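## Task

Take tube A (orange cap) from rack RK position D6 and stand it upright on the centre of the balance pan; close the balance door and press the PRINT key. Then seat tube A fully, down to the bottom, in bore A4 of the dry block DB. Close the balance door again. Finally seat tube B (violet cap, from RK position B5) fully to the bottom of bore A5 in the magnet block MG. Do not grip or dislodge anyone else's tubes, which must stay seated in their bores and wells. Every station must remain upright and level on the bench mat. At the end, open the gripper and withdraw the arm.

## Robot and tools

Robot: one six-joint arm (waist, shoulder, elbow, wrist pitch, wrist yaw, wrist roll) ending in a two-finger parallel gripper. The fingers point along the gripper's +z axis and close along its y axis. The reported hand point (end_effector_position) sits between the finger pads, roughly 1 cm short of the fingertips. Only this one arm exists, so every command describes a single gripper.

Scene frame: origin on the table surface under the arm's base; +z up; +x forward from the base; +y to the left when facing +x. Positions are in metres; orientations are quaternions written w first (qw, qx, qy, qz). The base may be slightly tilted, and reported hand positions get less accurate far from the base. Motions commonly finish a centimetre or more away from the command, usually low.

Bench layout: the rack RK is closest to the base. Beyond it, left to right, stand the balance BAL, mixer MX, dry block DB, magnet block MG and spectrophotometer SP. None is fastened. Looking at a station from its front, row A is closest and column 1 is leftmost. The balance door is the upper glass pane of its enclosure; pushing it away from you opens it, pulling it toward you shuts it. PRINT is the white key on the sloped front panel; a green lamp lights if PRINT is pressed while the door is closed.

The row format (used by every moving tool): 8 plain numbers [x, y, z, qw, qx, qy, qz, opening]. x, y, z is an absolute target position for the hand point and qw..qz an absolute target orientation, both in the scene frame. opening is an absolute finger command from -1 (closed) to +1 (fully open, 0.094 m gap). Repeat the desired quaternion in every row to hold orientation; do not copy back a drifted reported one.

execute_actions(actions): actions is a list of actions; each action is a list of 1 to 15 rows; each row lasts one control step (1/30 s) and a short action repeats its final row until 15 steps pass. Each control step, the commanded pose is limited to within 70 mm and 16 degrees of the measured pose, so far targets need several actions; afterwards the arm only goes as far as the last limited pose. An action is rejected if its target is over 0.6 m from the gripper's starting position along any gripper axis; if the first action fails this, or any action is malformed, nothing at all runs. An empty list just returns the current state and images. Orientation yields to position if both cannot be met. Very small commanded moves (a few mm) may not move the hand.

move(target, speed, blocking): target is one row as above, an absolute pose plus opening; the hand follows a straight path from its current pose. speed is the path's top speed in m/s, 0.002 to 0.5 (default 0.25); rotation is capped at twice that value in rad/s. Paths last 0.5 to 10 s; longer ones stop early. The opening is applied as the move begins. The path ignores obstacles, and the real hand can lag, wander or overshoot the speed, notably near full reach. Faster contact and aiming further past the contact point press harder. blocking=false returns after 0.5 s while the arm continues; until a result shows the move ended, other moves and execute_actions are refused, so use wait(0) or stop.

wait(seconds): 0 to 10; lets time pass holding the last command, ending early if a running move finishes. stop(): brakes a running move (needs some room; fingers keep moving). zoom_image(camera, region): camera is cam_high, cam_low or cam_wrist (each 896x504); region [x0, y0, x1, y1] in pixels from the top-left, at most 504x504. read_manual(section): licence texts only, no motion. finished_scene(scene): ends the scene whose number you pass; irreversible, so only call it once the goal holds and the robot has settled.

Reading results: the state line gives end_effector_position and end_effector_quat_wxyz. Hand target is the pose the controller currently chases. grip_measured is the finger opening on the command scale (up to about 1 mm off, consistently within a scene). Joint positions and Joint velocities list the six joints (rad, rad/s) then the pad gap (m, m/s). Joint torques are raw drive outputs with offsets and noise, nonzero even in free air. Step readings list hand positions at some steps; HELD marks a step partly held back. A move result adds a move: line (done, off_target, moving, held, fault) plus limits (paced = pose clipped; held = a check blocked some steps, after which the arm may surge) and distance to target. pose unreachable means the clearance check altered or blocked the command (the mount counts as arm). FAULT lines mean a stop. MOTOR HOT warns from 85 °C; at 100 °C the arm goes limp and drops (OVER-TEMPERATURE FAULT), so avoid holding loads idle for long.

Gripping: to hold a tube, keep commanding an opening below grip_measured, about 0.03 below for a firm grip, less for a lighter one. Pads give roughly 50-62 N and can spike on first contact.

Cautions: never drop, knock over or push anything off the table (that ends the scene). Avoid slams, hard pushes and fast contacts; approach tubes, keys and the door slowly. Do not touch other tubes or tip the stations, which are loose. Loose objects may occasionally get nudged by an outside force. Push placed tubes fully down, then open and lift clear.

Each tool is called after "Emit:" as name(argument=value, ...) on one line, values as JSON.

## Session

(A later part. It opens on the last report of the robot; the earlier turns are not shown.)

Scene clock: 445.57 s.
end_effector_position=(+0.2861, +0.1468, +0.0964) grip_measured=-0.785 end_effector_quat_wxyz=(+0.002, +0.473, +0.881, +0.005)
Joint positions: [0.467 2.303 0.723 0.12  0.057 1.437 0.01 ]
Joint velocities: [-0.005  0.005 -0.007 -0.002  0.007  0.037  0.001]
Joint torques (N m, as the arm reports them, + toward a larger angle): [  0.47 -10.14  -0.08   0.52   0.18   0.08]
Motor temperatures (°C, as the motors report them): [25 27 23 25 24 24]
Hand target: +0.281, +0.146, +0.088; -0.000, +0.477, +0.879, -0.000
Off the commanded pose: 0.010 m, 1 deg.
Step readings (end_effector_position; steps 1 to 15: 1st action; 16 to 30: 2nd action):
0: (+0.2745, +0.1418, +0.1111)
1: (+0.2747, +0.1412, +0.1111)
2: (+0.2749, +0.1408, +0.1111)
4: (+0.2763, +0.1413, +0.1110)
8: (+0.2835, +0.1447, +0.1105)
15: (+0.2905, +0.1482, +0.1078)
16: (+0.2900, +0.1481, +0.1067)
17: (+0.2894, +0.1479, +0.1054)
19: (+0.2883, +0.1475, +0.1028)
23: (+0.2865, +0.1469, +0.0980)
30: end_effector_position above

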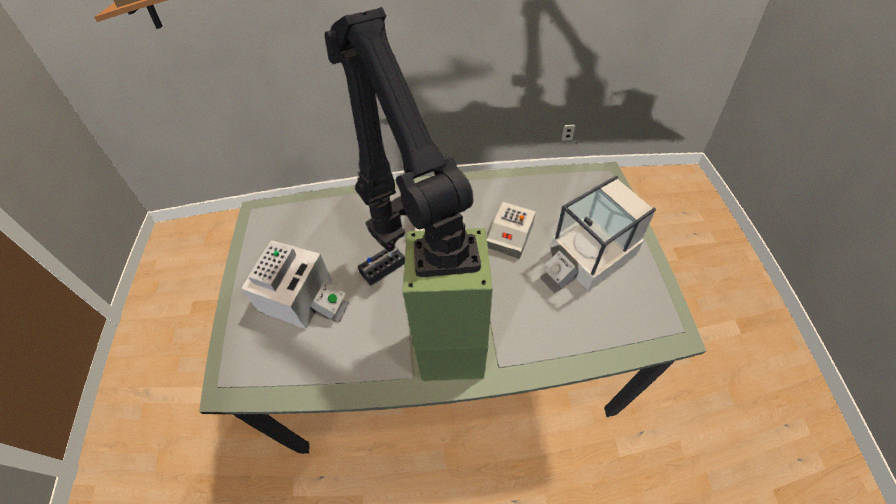

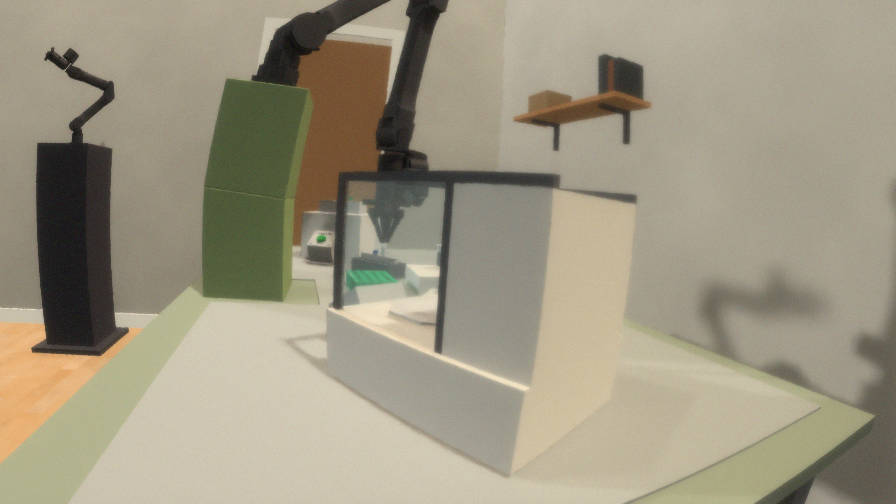

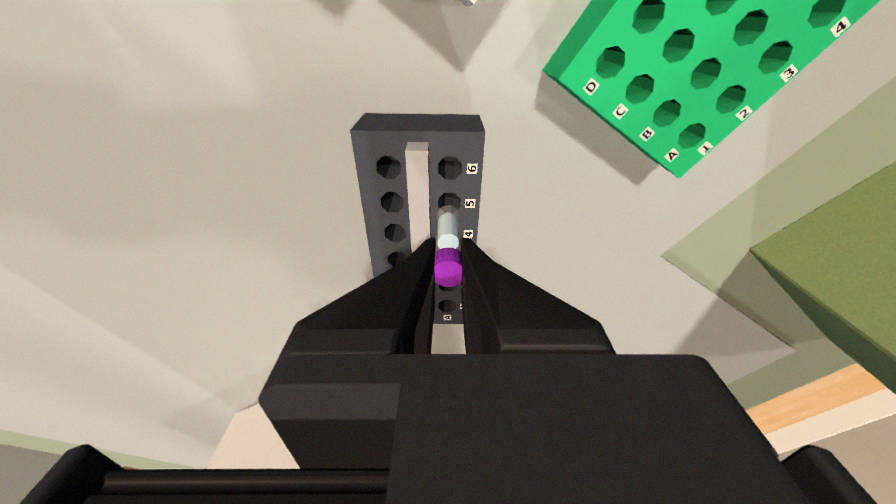

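Emit:
execute_actions(actions=[[[0.2808,0.1459,0.0875,0,0.4772,0.8788,0,-0.83],[0.2806,0.1458,0.087,0,0.4772,0.8788,0,-0.83],[0.2804,0.1457,0.0865,0,0.4772,0.8788,0,-0.83],[0.2802,0.1456,0.086,0,0.4772,0.8788,0,-0.83],[0.28,0.1455,0.0855,0,0.4772,0.8788,0,-0.83],[0.2798,0.1454,0.085,0,0.4772,0.8788,0,-0.83],[0.2796,0.1453,0.0845,0,0.4772,0.8788,0,-0.83],[0.2795,0.1452,0.084,0,0.4772,0.8788,0,-0.83],[0.2795,0.1452,0.0835,0,0.4772,0.8788,0,-0.83],[0.2795,0.1452,0.083,0,0.4772,0.8788,0,-0.83],[0.2795,0.1452,0.0825,0,0.4772,0.8788,0,-0.83],[0.2795,0.1452,0.082,0,0.4772,0.8788,0,-0.83],[0.2795,0.1452,0.0815,0,0.4772,0.8788,0,-0.83],[0.2795,0.1452,0.081,0,0.4772,0.8788,0,-0.83],[0.2795,0.1452,0.0805,0,0.4772,0.8788,0,-0.83]]])

Emit:
zoom_image(camera="cam_wrist", region=[368, 150, 528, 290])

Scene clock: 465.50 s.
end_effector_position=(+0.2855, +0.1469, +0.0908) grip_measured=-0.785 end_effector_quat_wxyz=(+0.003, +0.473, +0.881, +0.006)
Joint positions: [0.467 2.322 0.729 0.135 0.057 1.437 0.01 ]
Joint velocities: [-0.005  0.044  0.022  0.046  0.037  0.022 -0.   ]
Joint torques (N m, as the arm reports them, + toward a larger angle): [ 0.25 -9.93 -0.34  0.49  0.18  0.07]
Motor temperatures (°C, as the motors report them): [25 27 23 25 24 24]
Hand target: +0.279, +0.145, +0.081; -0.000, +0.477, +0.879, -0.000
Off the commanded pose: 0.012 m, 1 deg.
Step readings (end_effector_position):
0: (+0.2861, +0.1468, +0.0964)
1: (+0.2862, +0.1469, +0.0964)
2: (+0.2863, +0.1469, +0.0964)
4: (+0.2867, +0.1472, +0.0963)
8: (+0.2864, +0.1471, +0.0952)
15: end_effector_position above

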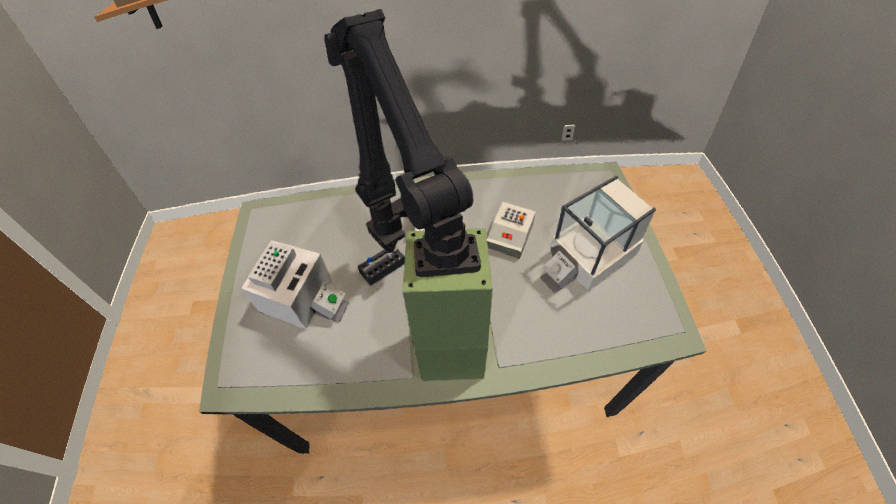

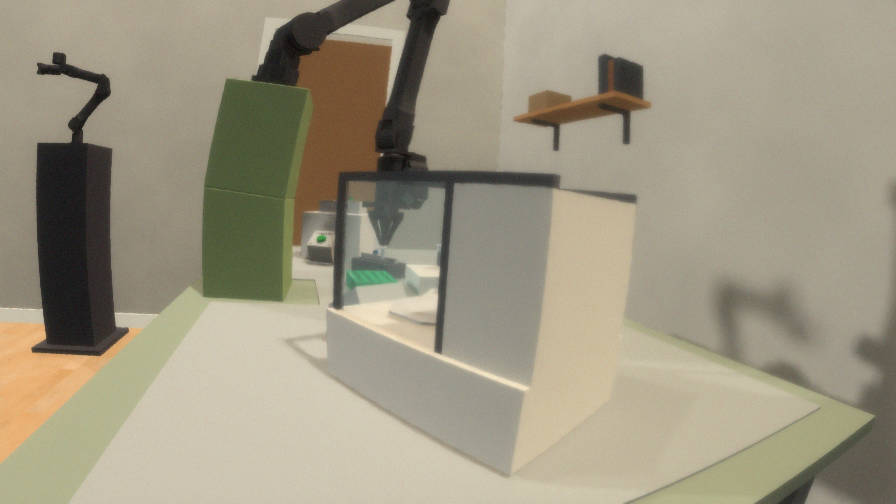

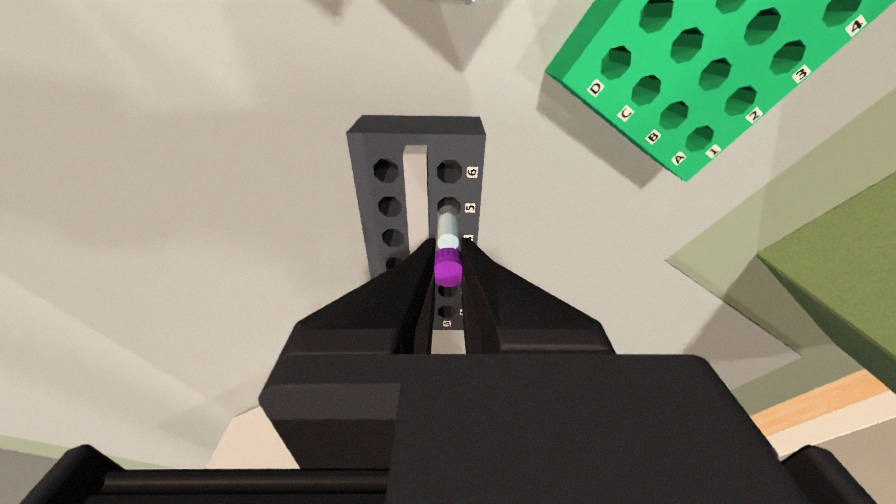

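Region (368, 150, 528, 290) of cam_wrist's 896x504 image, scaled by 3.150, with more detail than that image has; it fills the top 441 rows of this view, and the rest is white.

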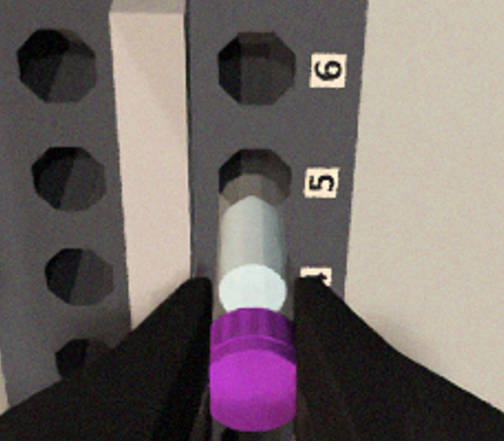

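Looks aligned. Continue.

Emit:
execute_actions(actions=[[[0.2793,0.1451,0.080,0,0.4772,0.8788,0,-0.83],[0.2791,0.145,0.0795,0,0.4772,0.8788,0,-0.83],[0.279,0.145,0.079,0,0.4772,0.8788,0,-0.83],[0.279,0.145,0.0785,0,0.4772,0.8788,0,-0.83],[0.279,0.145,0.078,0,0.4772,0.8788,0,-0.83],[0.279,0.145,0.0775,0,0.4772,0.8788,0,-0.83],[0.279,0.145,0.077,0,0.4772,0.8788,0,-0.83],[0.279,0.145,0.0765,0,0.4772,0.8788,0,-0.83],[0.279,0.145,0.076,0,0.4772,0.8788,0,-0.83],[0.279,0.145,0.0755,0,0.4772,0.8788,0,-0.83],[0.279,0.145,0.075,0,0.4772,0.8788,0,-0.83],[0.279,0.145,0.0745,0,0.4772,0.8788,0,-0.83],[0.279,0.145,0.074,0,0.4772,0.8788,0,-0.83],[0.279,0.145,0.0735,0,0.4772,0.8788,0,-0.83],[0.279,0.145,0.073,0,0.4772,0.8788,0,-0.83]],[[0.279,0.145,0.0725,0,0.4772,0.8788,0,-0.83],[0.279,0.145,0.072,0,0.4772,0.8788,0,-0.83],[0.279,0.145,0.0715,0,0.4772,0.8788,0,-0.83],[0.279,0.145,0.071,0,0.4772,0.8788,0,-0.83],[0.279,0.145,0.0705,0,0.4772,0.8788,0,-0.83],[0.279,0.145,0.07,0,0.4772,0.8788,0,-0.83]]])

Emit:
zoom_image(camera="cam_wrist", region=[368, 150, 528, 290])

Scene clock: 485.17 s.
end_effector_position=(+0.2853, +0.1476, +0.0794) grip_measured=-0.785 end_effector_quat_wxyz=(+0.003, +0.473, +0.881, +0.007)
Joint positions: [0.467 2.359 0.747 0.155 0.057 1.437 0.01 ]
Joint velocities: [ 0.005 -0.024 -0.022 -0.002 -0.022 -0.051 -0.001]
Joint torques (N m, as the arm reports them, + toward a larger angle): [  0.2  -10.04  -0.41   0.53   0.17   0.06]
Motor temperatures (°C, as the motors report them): [25 27 23 25 24 24]
Hand target: +0.279, +0.145, +0.070; -0.000, +0.477, +0.879, -0.000
Off the commanded pose: 0.012 m, 1 deg.
Step readings (end_effector_position; steps 1 to 15: 1st action; 16 to 30: 2nd action):
0: (+0.2860, +0.1472, +0.0898)
1: (+0.2861, +0.1473, +0.0898)
2: (+0.2861, +0.1473, +0.0897)
4: (+0.2862, +0.1474, +0.0894)
8: (+0.2856, +0.1472, +0.0874)
15: (+0.2858, +0.1476, +0.0835)
16: (+0.2859, +0.1477, +0.0831)
17: (+0.2858, +0.1476, +0.0827)
19: (+0.2855, +0.1475, +0.0818)
23: (+0.2856, +0.1477, +0.0799)
30: end_effector_position above

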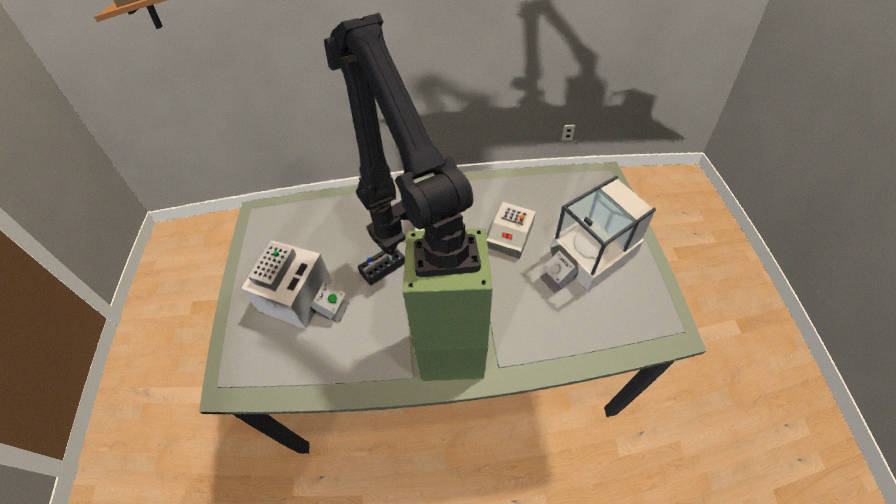

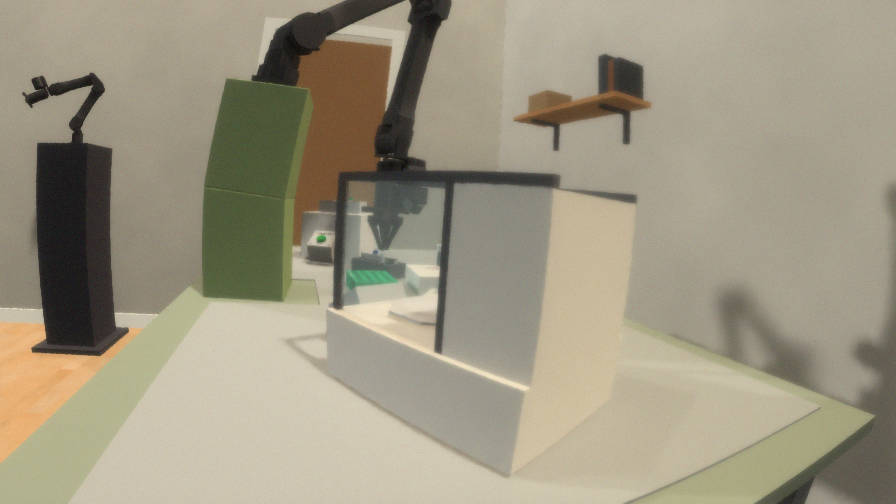

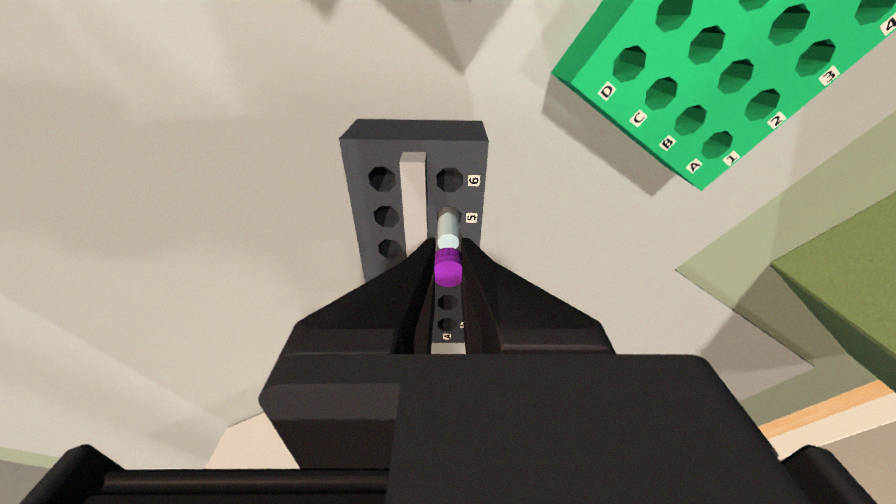

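Region (368, 150, 528, 290) of cam_wrist's 896x504 image, scaled by 3.150, with more detail than that image has; it fills the top 441 rows of this view, and the rest is white.

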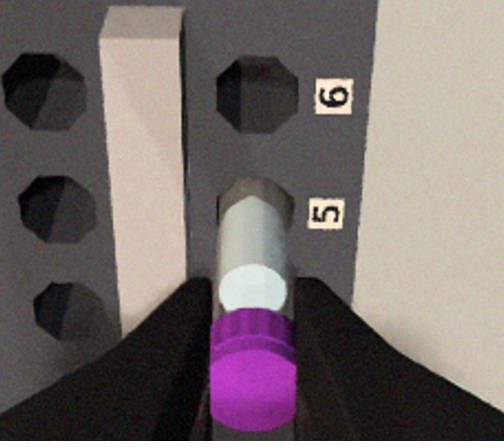

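It's entering. Waist should shift -y as it descends (measured y drifts up); compensate slightly.

Emit:
execute_actions(actions=[[[0.279,0.145,0.069,0,0.4772,0.8788,0,-0.83],[0.279,0.145,0.068,0,0.4772,0.8788,0,-0.83],[0.279,0.145,0.067,0,0.4772,0.8788,0,-0.83],[0.279,0.145,0.066,0,0.4772,0.8788,0,-0.83],[0.279,0.145,0.065,0,0.4772,0.8788,0,-0.83],[0.279,0.145,0.064,0,0.4772,0.8788,0,-0.83],[0.279,0.145,0.063,0,0.4772,0.8788,0,-0.83],[0.279,0.145,0.062,0,0.4772,0.8788,0,-0.83],[0.279,0.145,0.061,0,0.4772,0.8788,0,-0.83],[0.279,0.145,0.06,0,0.4772,0.8788,0,-0.83],[0.279,0.145,0.059,0,0.4772,0.8788,0,-0.83],[0.279,0.145,0.058,0,0.4772,0.8788,0,-0.83],[0.279,0.145,0.057,0,0.4772,0.8788,0,-0.83],[0.279,0.145,0.056,0,0.4772,0.8788,0,-0.83],[0.279,0.145,0.055,0,0.4772,0.8788,0,-0.83]],[[0.279,0.145,0.054,0,0.4772,0.8788,0,-0.83],[0.279,0.145,0.053,0,0.4772,0.8788,0,-0.83],[0.279,0.145,0.052,0,0.4772,0.8788,0,-0.83],[0.279,0.145,0.051,0,0.4772,0.8788,0,-0.83],[0.279,0.145,0.05,0,0.4772,0.8788,0,-0.83],[0.279,0.145,0.049,0,0.4772,0.8788,0,-0.83],[0.279,0.145,0.048,0,0.4772,0.8788,0,-0.83],[0.279,0.145,0.047,0,0.4772,0.8788,0,-0.83],[0.279,0.145,0.046,0,0.4772,0.8788,0,-0.83],[0.279,0.145,0.045,0,0.4772,0.8788,0,-0.83],[0.279,0.145,0.044,0,0.4772,0.8788,0,-0.83],[0.279,0.145,0.043,0,0.4772,0.8788,0,-0.83],[0.279,0.145,0.042,0,0.4772,0.8788,0,-0.83]],[[0.279,0.145,0.042,0,0.4772,0.8788,0,-0.83]]])

Scene clock: 499.27 s.
end_effector_position=(+0.2852, +0.1482, +0.0570) grip_measured=-0.785 end_effector_quat_wxyz=(+0.004, +0.473, +0.881, +0.005)
Joint positions: [0.467 2.43  0.786 0.186 0.062 1.437 0.01 ]
Joint velocities: [-0.005 -0.005 -0.007  0.002 -0.037 -0.007 -0.002]
Joint torques (N m, as the arm reports them, + toward a larger angle): [-0.13 -9.13  0.13  0.8   0.    0.  ]
Motor temperatures (°C, as the motors report them): [25 27 23 25 24 24]
Hand target: +0.279, +0.145, +0.043; -0.000, +0.477, +0.879, -0.000
Off the commanded pose: 0.017 m, 1 deg.
Step readings (end_effector_position; steps 1 to 15: 1st action; 16 to 30: 2nd action; 31 to 45: 3rd action):
0: (+0.2853, +0.1476, +0.0794)
1: (+0.2854, +0.1476, +0.0794)
2: (+0.2854, +0.1476, +0.0793)
4: (+0.2856, +0.1478, +0.0782)
8: (+0.2854, +0.1479, +0.0741)
15: (+0.2848, +0.1480, +0.0665)
16: (+0.2849, +0.1480, +0.0657)
17: (+0.2850, +0.1482, +0.0647)
19: (+0.2849, +0.1481, +0.0629)
23: (+0.2850, +0.1482, +0.0590)
30: (+0.2852, +0.1482, +0.0570)
31: (+0.2852, +0.1482, +0.0570)
32: (+0.2852, +0.1482, +0.0570)
34: (+0.2852, +0.1482, +0.0570)
38: (+0.2852, +0.1482, +0.0570)
45: end_effector_position above

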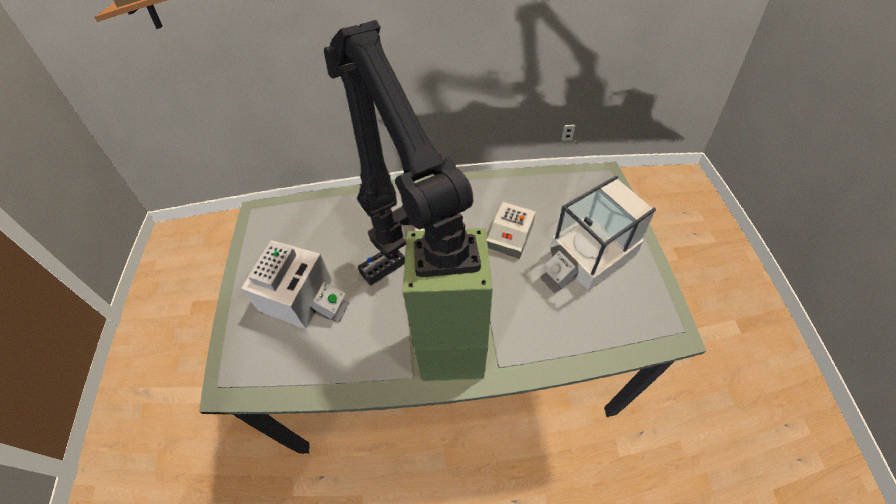

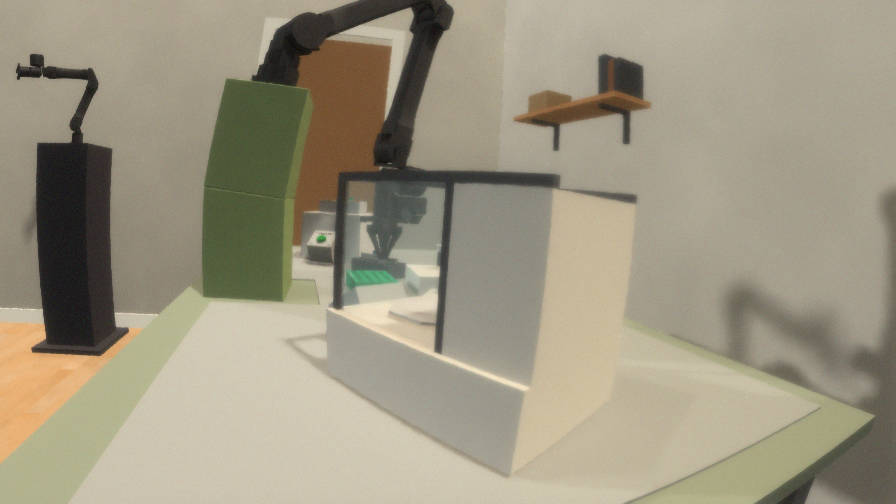

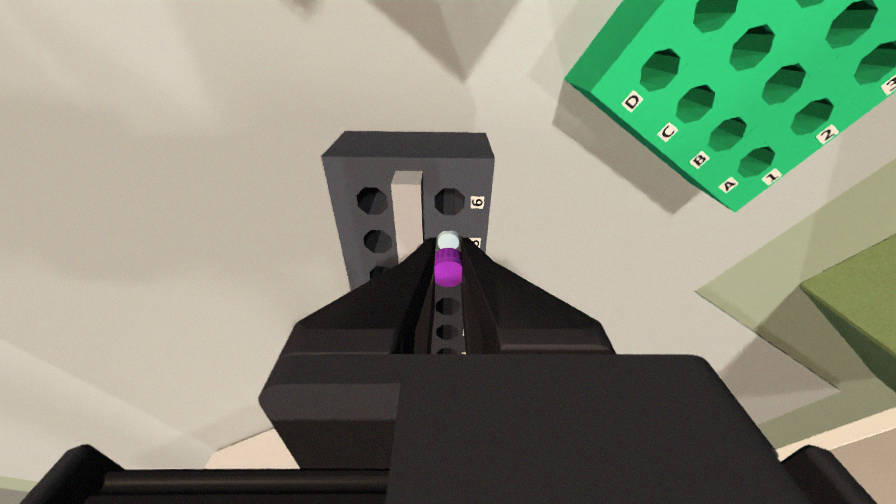

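Emit:
execute_actions(actions=[[[0.281,0.146,0.05,0,0.4772,0.8788,0,-0.83],[0.281,0.146,0.05,0,0.4772,0.8788,0,-0.83],[0.281,0.146,0.05,0,0.4772,0.8788,0,-0.83],[0.281,0.146,0.05,0,0.4772,0.8788,0,-0.62]],[[0.282,0.147,0.053,0,0.4772,0.8788,0,-0.62],[0.283,0.147,0.056,0,0.4772,0.8788,0,-0.62],[0.284,0.147,0.059,0,0.4772,0.8788,0,-0.62],[0.284,0.147,0.062,0,0.4772,0.8788,0,-0.62],[0.284,0.147,0.065,0,0.4772,0.8788,0,-0.62],[0.284,0.147,0.068,0,0.4772,0.8788,0,-0.62],[0.284,0.147,0.071,0,0.4772,0.8788,0,-0.62],[0.284,0.147,0.074,0,0.4772,0.8788,0,-0.62],[0.284,0.147,0.077,0,0.4772,0.8788,0,-0.62],[0.284,0.147,0.08,0,0.4772,0.8788,0,-0.62],[0.284,0.147,0.083,0,0.4772,0.8788,0,-0.62],[0.284,0.147,0.086,0,0.4772,0.8788,0,-0.62],[0.284,0.147,0.089,0,0.4772,0.8788,0,-0.62],[0.284,0.147,0.092,0,0.4772,0.8788,0,-0.62]],[[0.284,0.147,0.092,0,0.4772,0.8788,0,-0.62]]])

Scene clock: 507.77 s.
end_effector_position=(+0.2878, +0.1472, +0.0885) grip_measured=-0.622 end_effector_quat_wxyz=(+0.003, +0.473, +0.881, +0.003)
Joint positions: [0.467 2.328 0.741 0.124 0.063 1.437 0.018]
Joint velocities: [ 0.015  0.005  0.017  0.002  0.037 -0.022 -0.   ]
Joint torques (N m, as the arm reports them, + toward a larger angle): [  0.37 -13.1   -1.71  -0.28   0.01   0.08]
Motor temperatures (°C, as the motors report them): [25 27 23 25 24 24]
Hand target: +0.284, +0.147, +0.092; +0.000, +0.477, +0.879, +0.000
Off the commanded pose: 0.005 m, 1 deg.
Step readings (end_effector_position; steps 1 to 15: 1st action; 16 to 30: 2nd action; 31 to 45: 3rd action):
0: (+0.2852, +0.1482, +0.0570)
1: (+0.2852, +0.1482, +0.0570)
2: (+0.2852, +0.1482, +0.0570)
4: (+0.2845, +0.1477, +0.0571)
8: (+0.2833, +0.1471, +0.0564)
15: (+0.2833, +0.1471, +0.0564)
16: (+0.2831, +0.1471, +0.0564)
17: (+0.2827, +0.1468, +0.0564)
19: (+0.2816, +0.1463, +0.0564)
23: (+0.2825, +0.1465, +0.0599)
30: (+0.2843, +0.1459, +0.0821)
31: (+0.2852, +0.1462, +0.0848)
32: (+0.2863, +0.1466, +0.0867)
34: (+0.2881, +0.1473, +0.0884)
38: (+0.2878, +0.1472, +0.0885)
45: end_effector_position above

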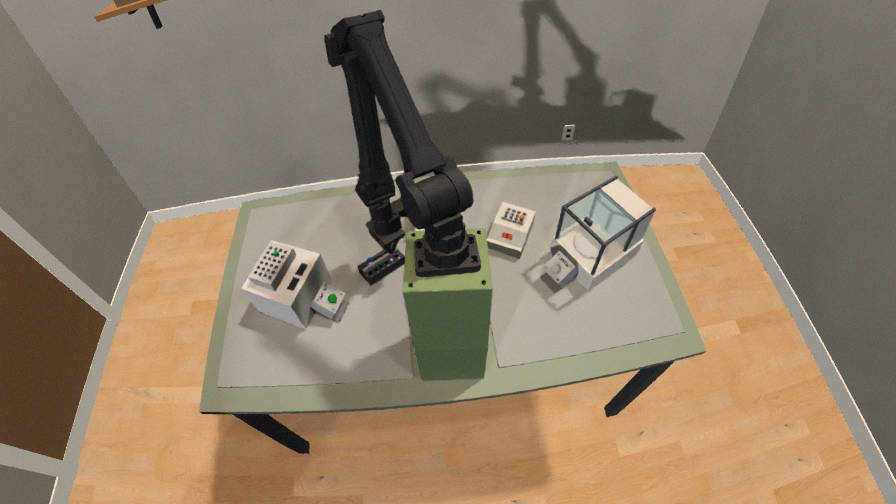

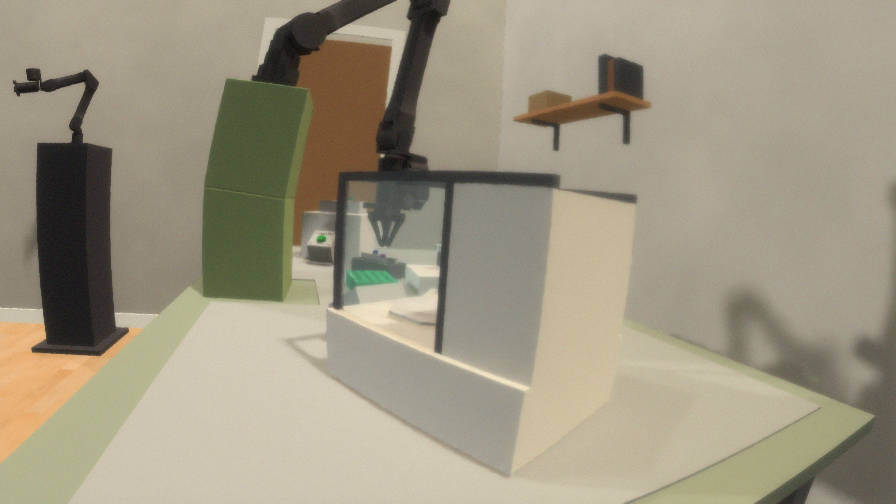

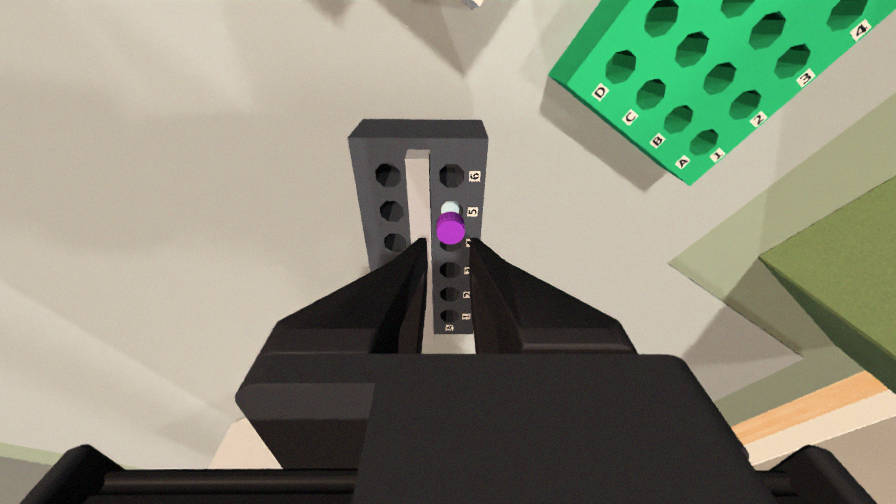

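Emit:
execute_actions(actions=[[[0.283,0.147,0.09,0,0.4772,0.8788,0,-1],[0.282,0.146,0.088,0,0.4772,0.8788,0,-1],[0.281,0.146,0.086,0,0.4772,0.8788,0,-1],[0.28,0.145,0.084,0,0.4772,0.8788,0,-1],[0.279,0.145,0.082,0,0.4772,0.8788,0,-1],[0.279,0.145,0.08,0,0.4772,0.8788,0,-1],[0.279,0.145,0.079,0,0.4772,0.8788,0,-1],[0.279,0.145,0.078,0,0.4772,0.8788,0,-1],[0.279,0.145,0.077,0,0.4772,0.8788,0,-1],[0.279,0.145,0.076,0,0.4772,0.8788,0,-1],[0.279,0.145,0.075,0,0.4772,0.8788,0,-1],[0.279,0.145,0.074,0,0.4772,0.8788,0,-1],[0.279,0.145,0.073,0,0.4772,0.8788,0,-1],[0.279,0.145,0.072,0,0.4772,0.8788,0,-1],[0.279,0.145,0.071,0,0.4772,0.8788,0,-1]],[[0.279,0.145,0.07,0,0.4772,0.8788,0,-1],[0.279,0.145,0.069,0,0.4772,0.8788,0,-1],[0.279,0.145,0.068,0,0.4772,0.8788,0,-1],[0.279,0.145,0.067,0,0.4772,0.8788,0,-1],[0.279,0.145,0.066,0,0.4772,0.8788,0,-1],[0.279,0.145,0.065,0,0.4772,0.8788,0,-1],[0.279,0.145,0.064,0,0.4772,0.8788,0,-1],[0.279,0.145,0.063,0,0.4772,0.8788,0,-1],[0.279,0.145,0.062,0,0.4772,0.8788,0,-1],[0.279,0.145,0.061,0,0.4772,0.8788,0,-1],[0.279,0.145,0.06,0,0.4772,0.8788,0,-1],[0.279,0.145,0.059,0,0.4772,0.8788,0,-1],[0.279,0.145,0.058,0,0.4772,0.8788,0,-1],[0.279,0.145,0.057,0,0.4772,0.8788,0,-1],[0.279,0.145,0.056,0,0.4772,0.8788,0,-1]],[[0.279,0.145,0.055,0,0.4772,0.8788,0,-1],[0.279,0.145,0.054,0,0.4772,0.8788,0,-1],[0.279,0.145,0.053,0,0.4772,0.8788,0,-1],[0.279,0.145,0.052,0,0.4772,0.8788,0,-1],[0.279,0.145,0.051,0,0.4772,0.8788,0,-1],[0.279,0.145,0.05,0,0.4772,0.8788,0,-1]]])

Scene clock: 522.53 s.
end_effector_position=(+0.2871, +0.1481, +0.0697) grip_measured=-0.987 end_effector_quat_wxyz=(+0.006, +0.474, +0.881, +0.007)
Joint positions: [0.467 2.39  0.765 0.172 0.063 1.437 0.001]
Joint velocities: [ 0.005  0.015 -0.007 -0.012 -0.037 -0.022 -0.001]
Joint torques (N m, as the arm reports them, + toward a larger angle): [-0.12 -8.08  0.77  0.98 -0.02  0.02]
Motor temperatures (°C, as the motors report them): [25 27 23 25 24 24]
Hand target: +0.278, +0.145, +0.051; -0.000, +0.477, +0.879, -0.000
Off the commanded pose: 0.022 m, 1 deg.
Step readings (end_effector_position; steps 1 to 15: 1st action; 16 to 30: 2nd action; 31 to 45: 3rd action):
0: (+0.2878, +0.1472, +0.0885)
1: (+0.2878, +0.1472, +0.0885)
2: (+0.2878, +0.1472, +0.0885)
4: (+0.2881, +0.1473, +0.0885)
8: (+0.2909, +0.1487, +0.0885)
15: (+0.2872, +0.1472, +0.0836)
16: (+0.2864, +0.1469, +0.0824)
17: (+0.2855, +0.1466, +0.0810)
19: (+0.2847, +0.1464, +0.0783)
23: (+0.2854, +0.1470, +0.0742)
30: (+0.2869, +0.1480, +0.0699)
31: (+0.2869, +0.1480, +0.0699)
32: (+0.2869, +0.1480, +0.0699)
34: (+0.2870, +0.1480, +0.0698)
38: (+0.2871, +0.1481, +0.0697)
45: end_effector_position above

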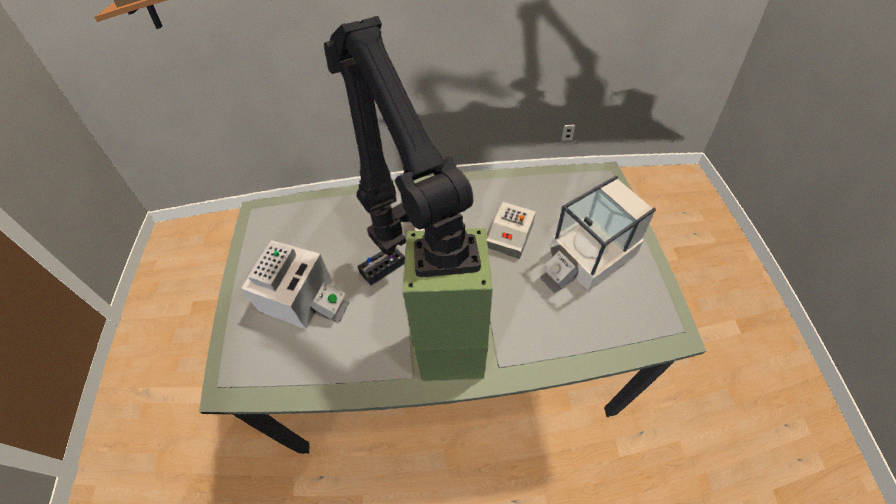

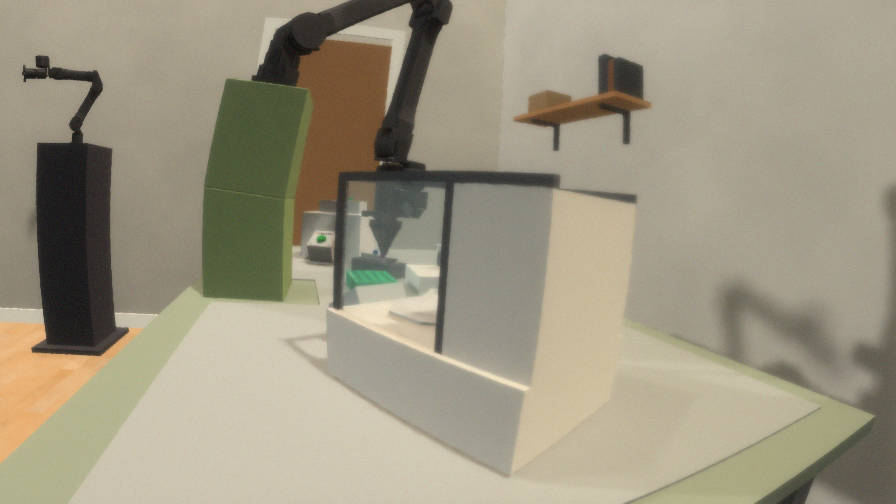

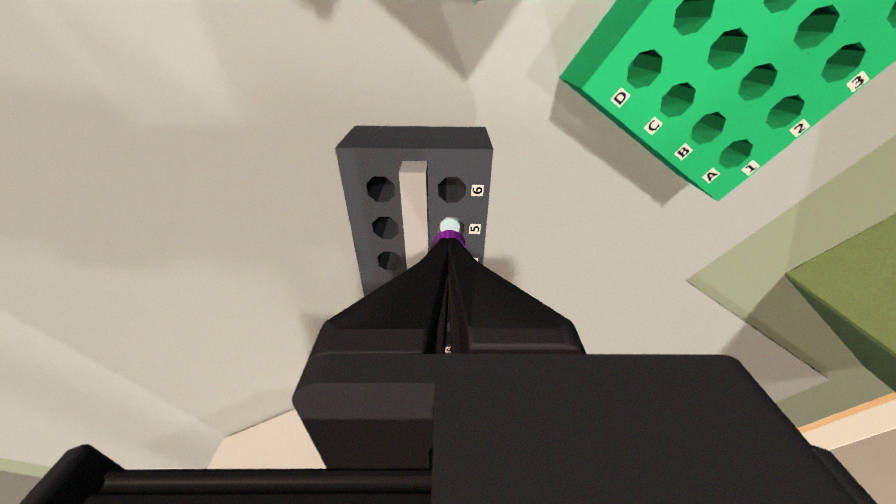

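Emit:
move(target=[0.287,0.148,0.27,0,0.4772,0.8788,0,-0.5], speed=0.15)

Emit:
execute_actions(actions=[])

Scene clock: 527.13 s.
end_effector_position=(+0.2917, +0.1469, +0.2703) grip_measured=-0.502 end_effector_quat_wxyz=(+0.003, +0.475, +0.880, +0.004)
Joint positions: [ 0.494  1.694  0.597 -0.365  0.063  1.467  0.023]
Joint velocities: [-0.005 -0.015 -0.022  0.002 -0.037 -0.051 -0.001]
Joint torques (N m, as the arm reports them, + toward a larger angle): [  0.77 -10.17   3.32  -0.28   0.09   0.08]
Motor temperatures (°C, as the motors report them): [25 27 23 25 24 24]
Hand target: +0.286, +0.147, +0.271; -0.000, +0.477, +0.879, +0.000
Off the commanded pose: 0.005 m, 1 deg.
move: done

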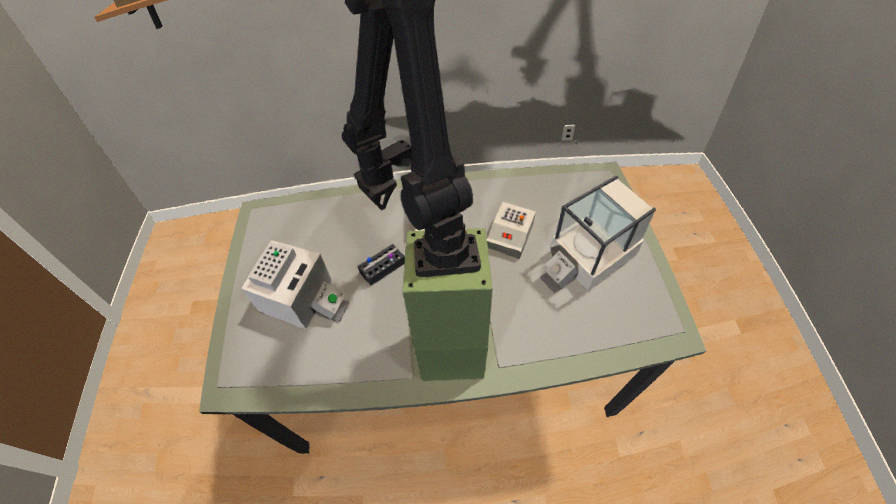

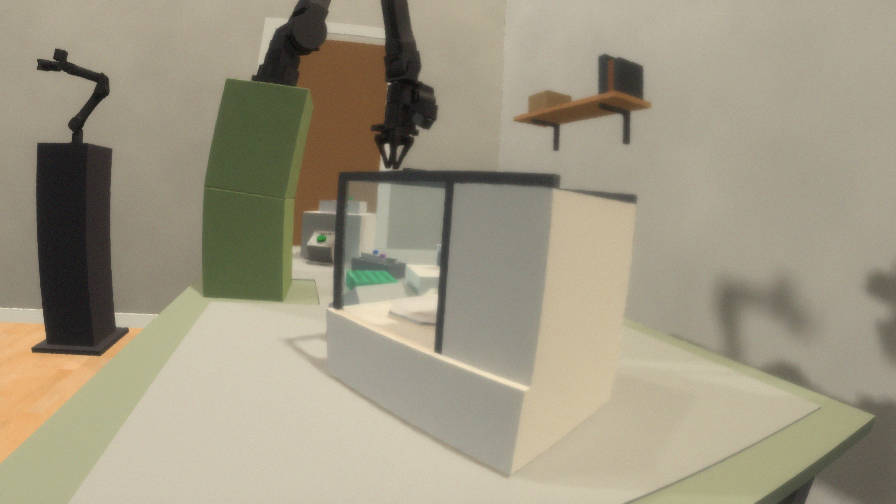

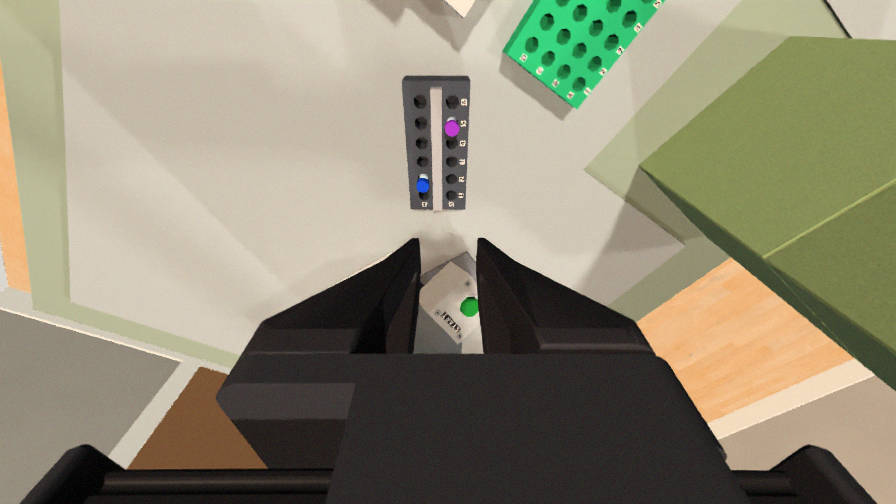

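Scene clock: 527.13 s.
end_effector_position=(+0.2917, +0.1469, +0.2703) grip_measured=-0.502 end_effector_quat_wxyz=(+0.003, +0.475, +0.880, +0.004)
Joint positions: [ 0.494  1.694  0.597 -0.365  0.063  1.467  0.023]
Joint velocities: [-0.005 -0.015 -0.022  0.002 -0.037 -0.051 -0.001]
Joint torques (N m, as the arm reports them, + toward a larger angle): [  0.77 -10.17   3.32  -0.28   0.09   0.08]
Motor temperatures (°C, as the motors report them): [25 27 23 25 24 24]
Hand target: +0.286, +0.147, +0.271; -0.000, +0.477, +0.879, +0.000
Off the commanded pose: 0.005 m, 1 deg.

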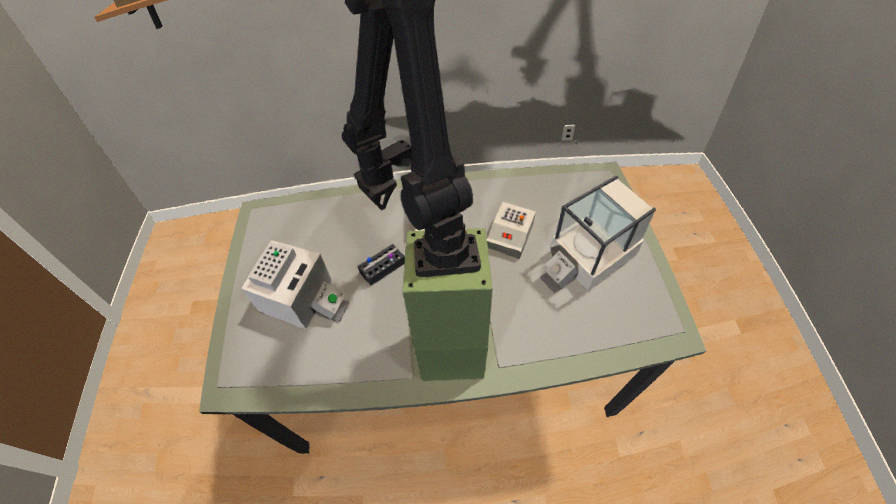

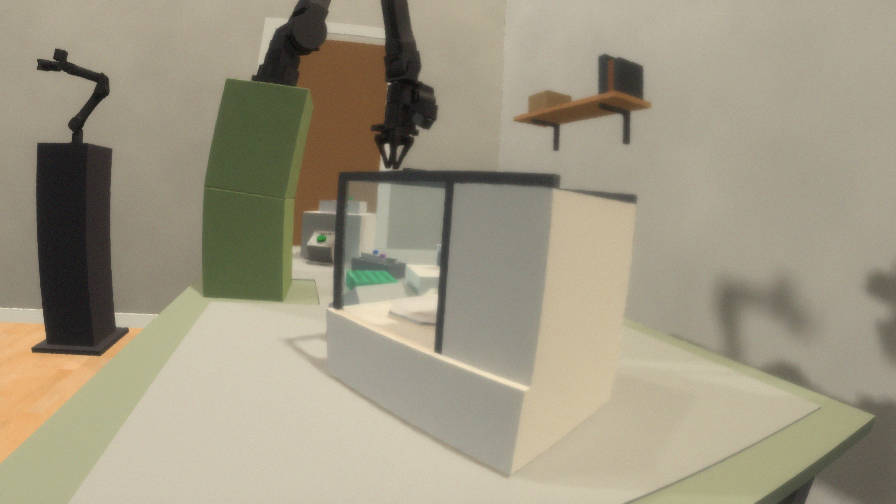

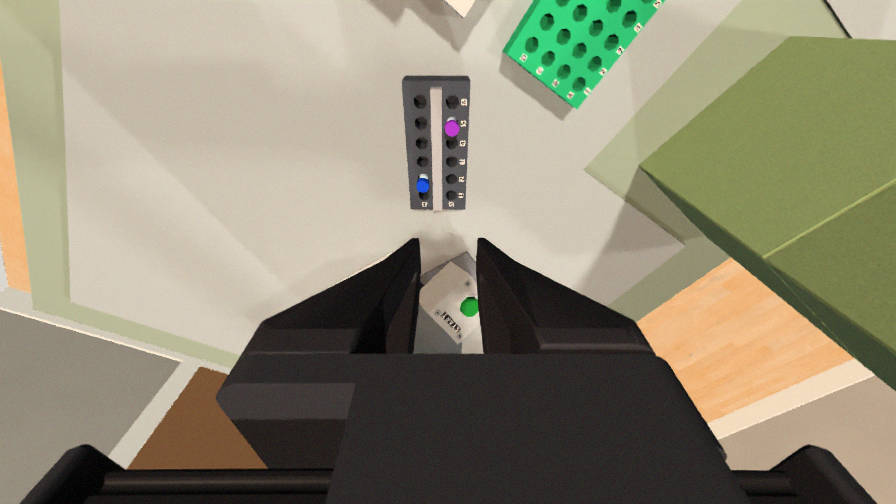

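Emit:
finished_scene(scene=2)

The scene is finished: the task was done.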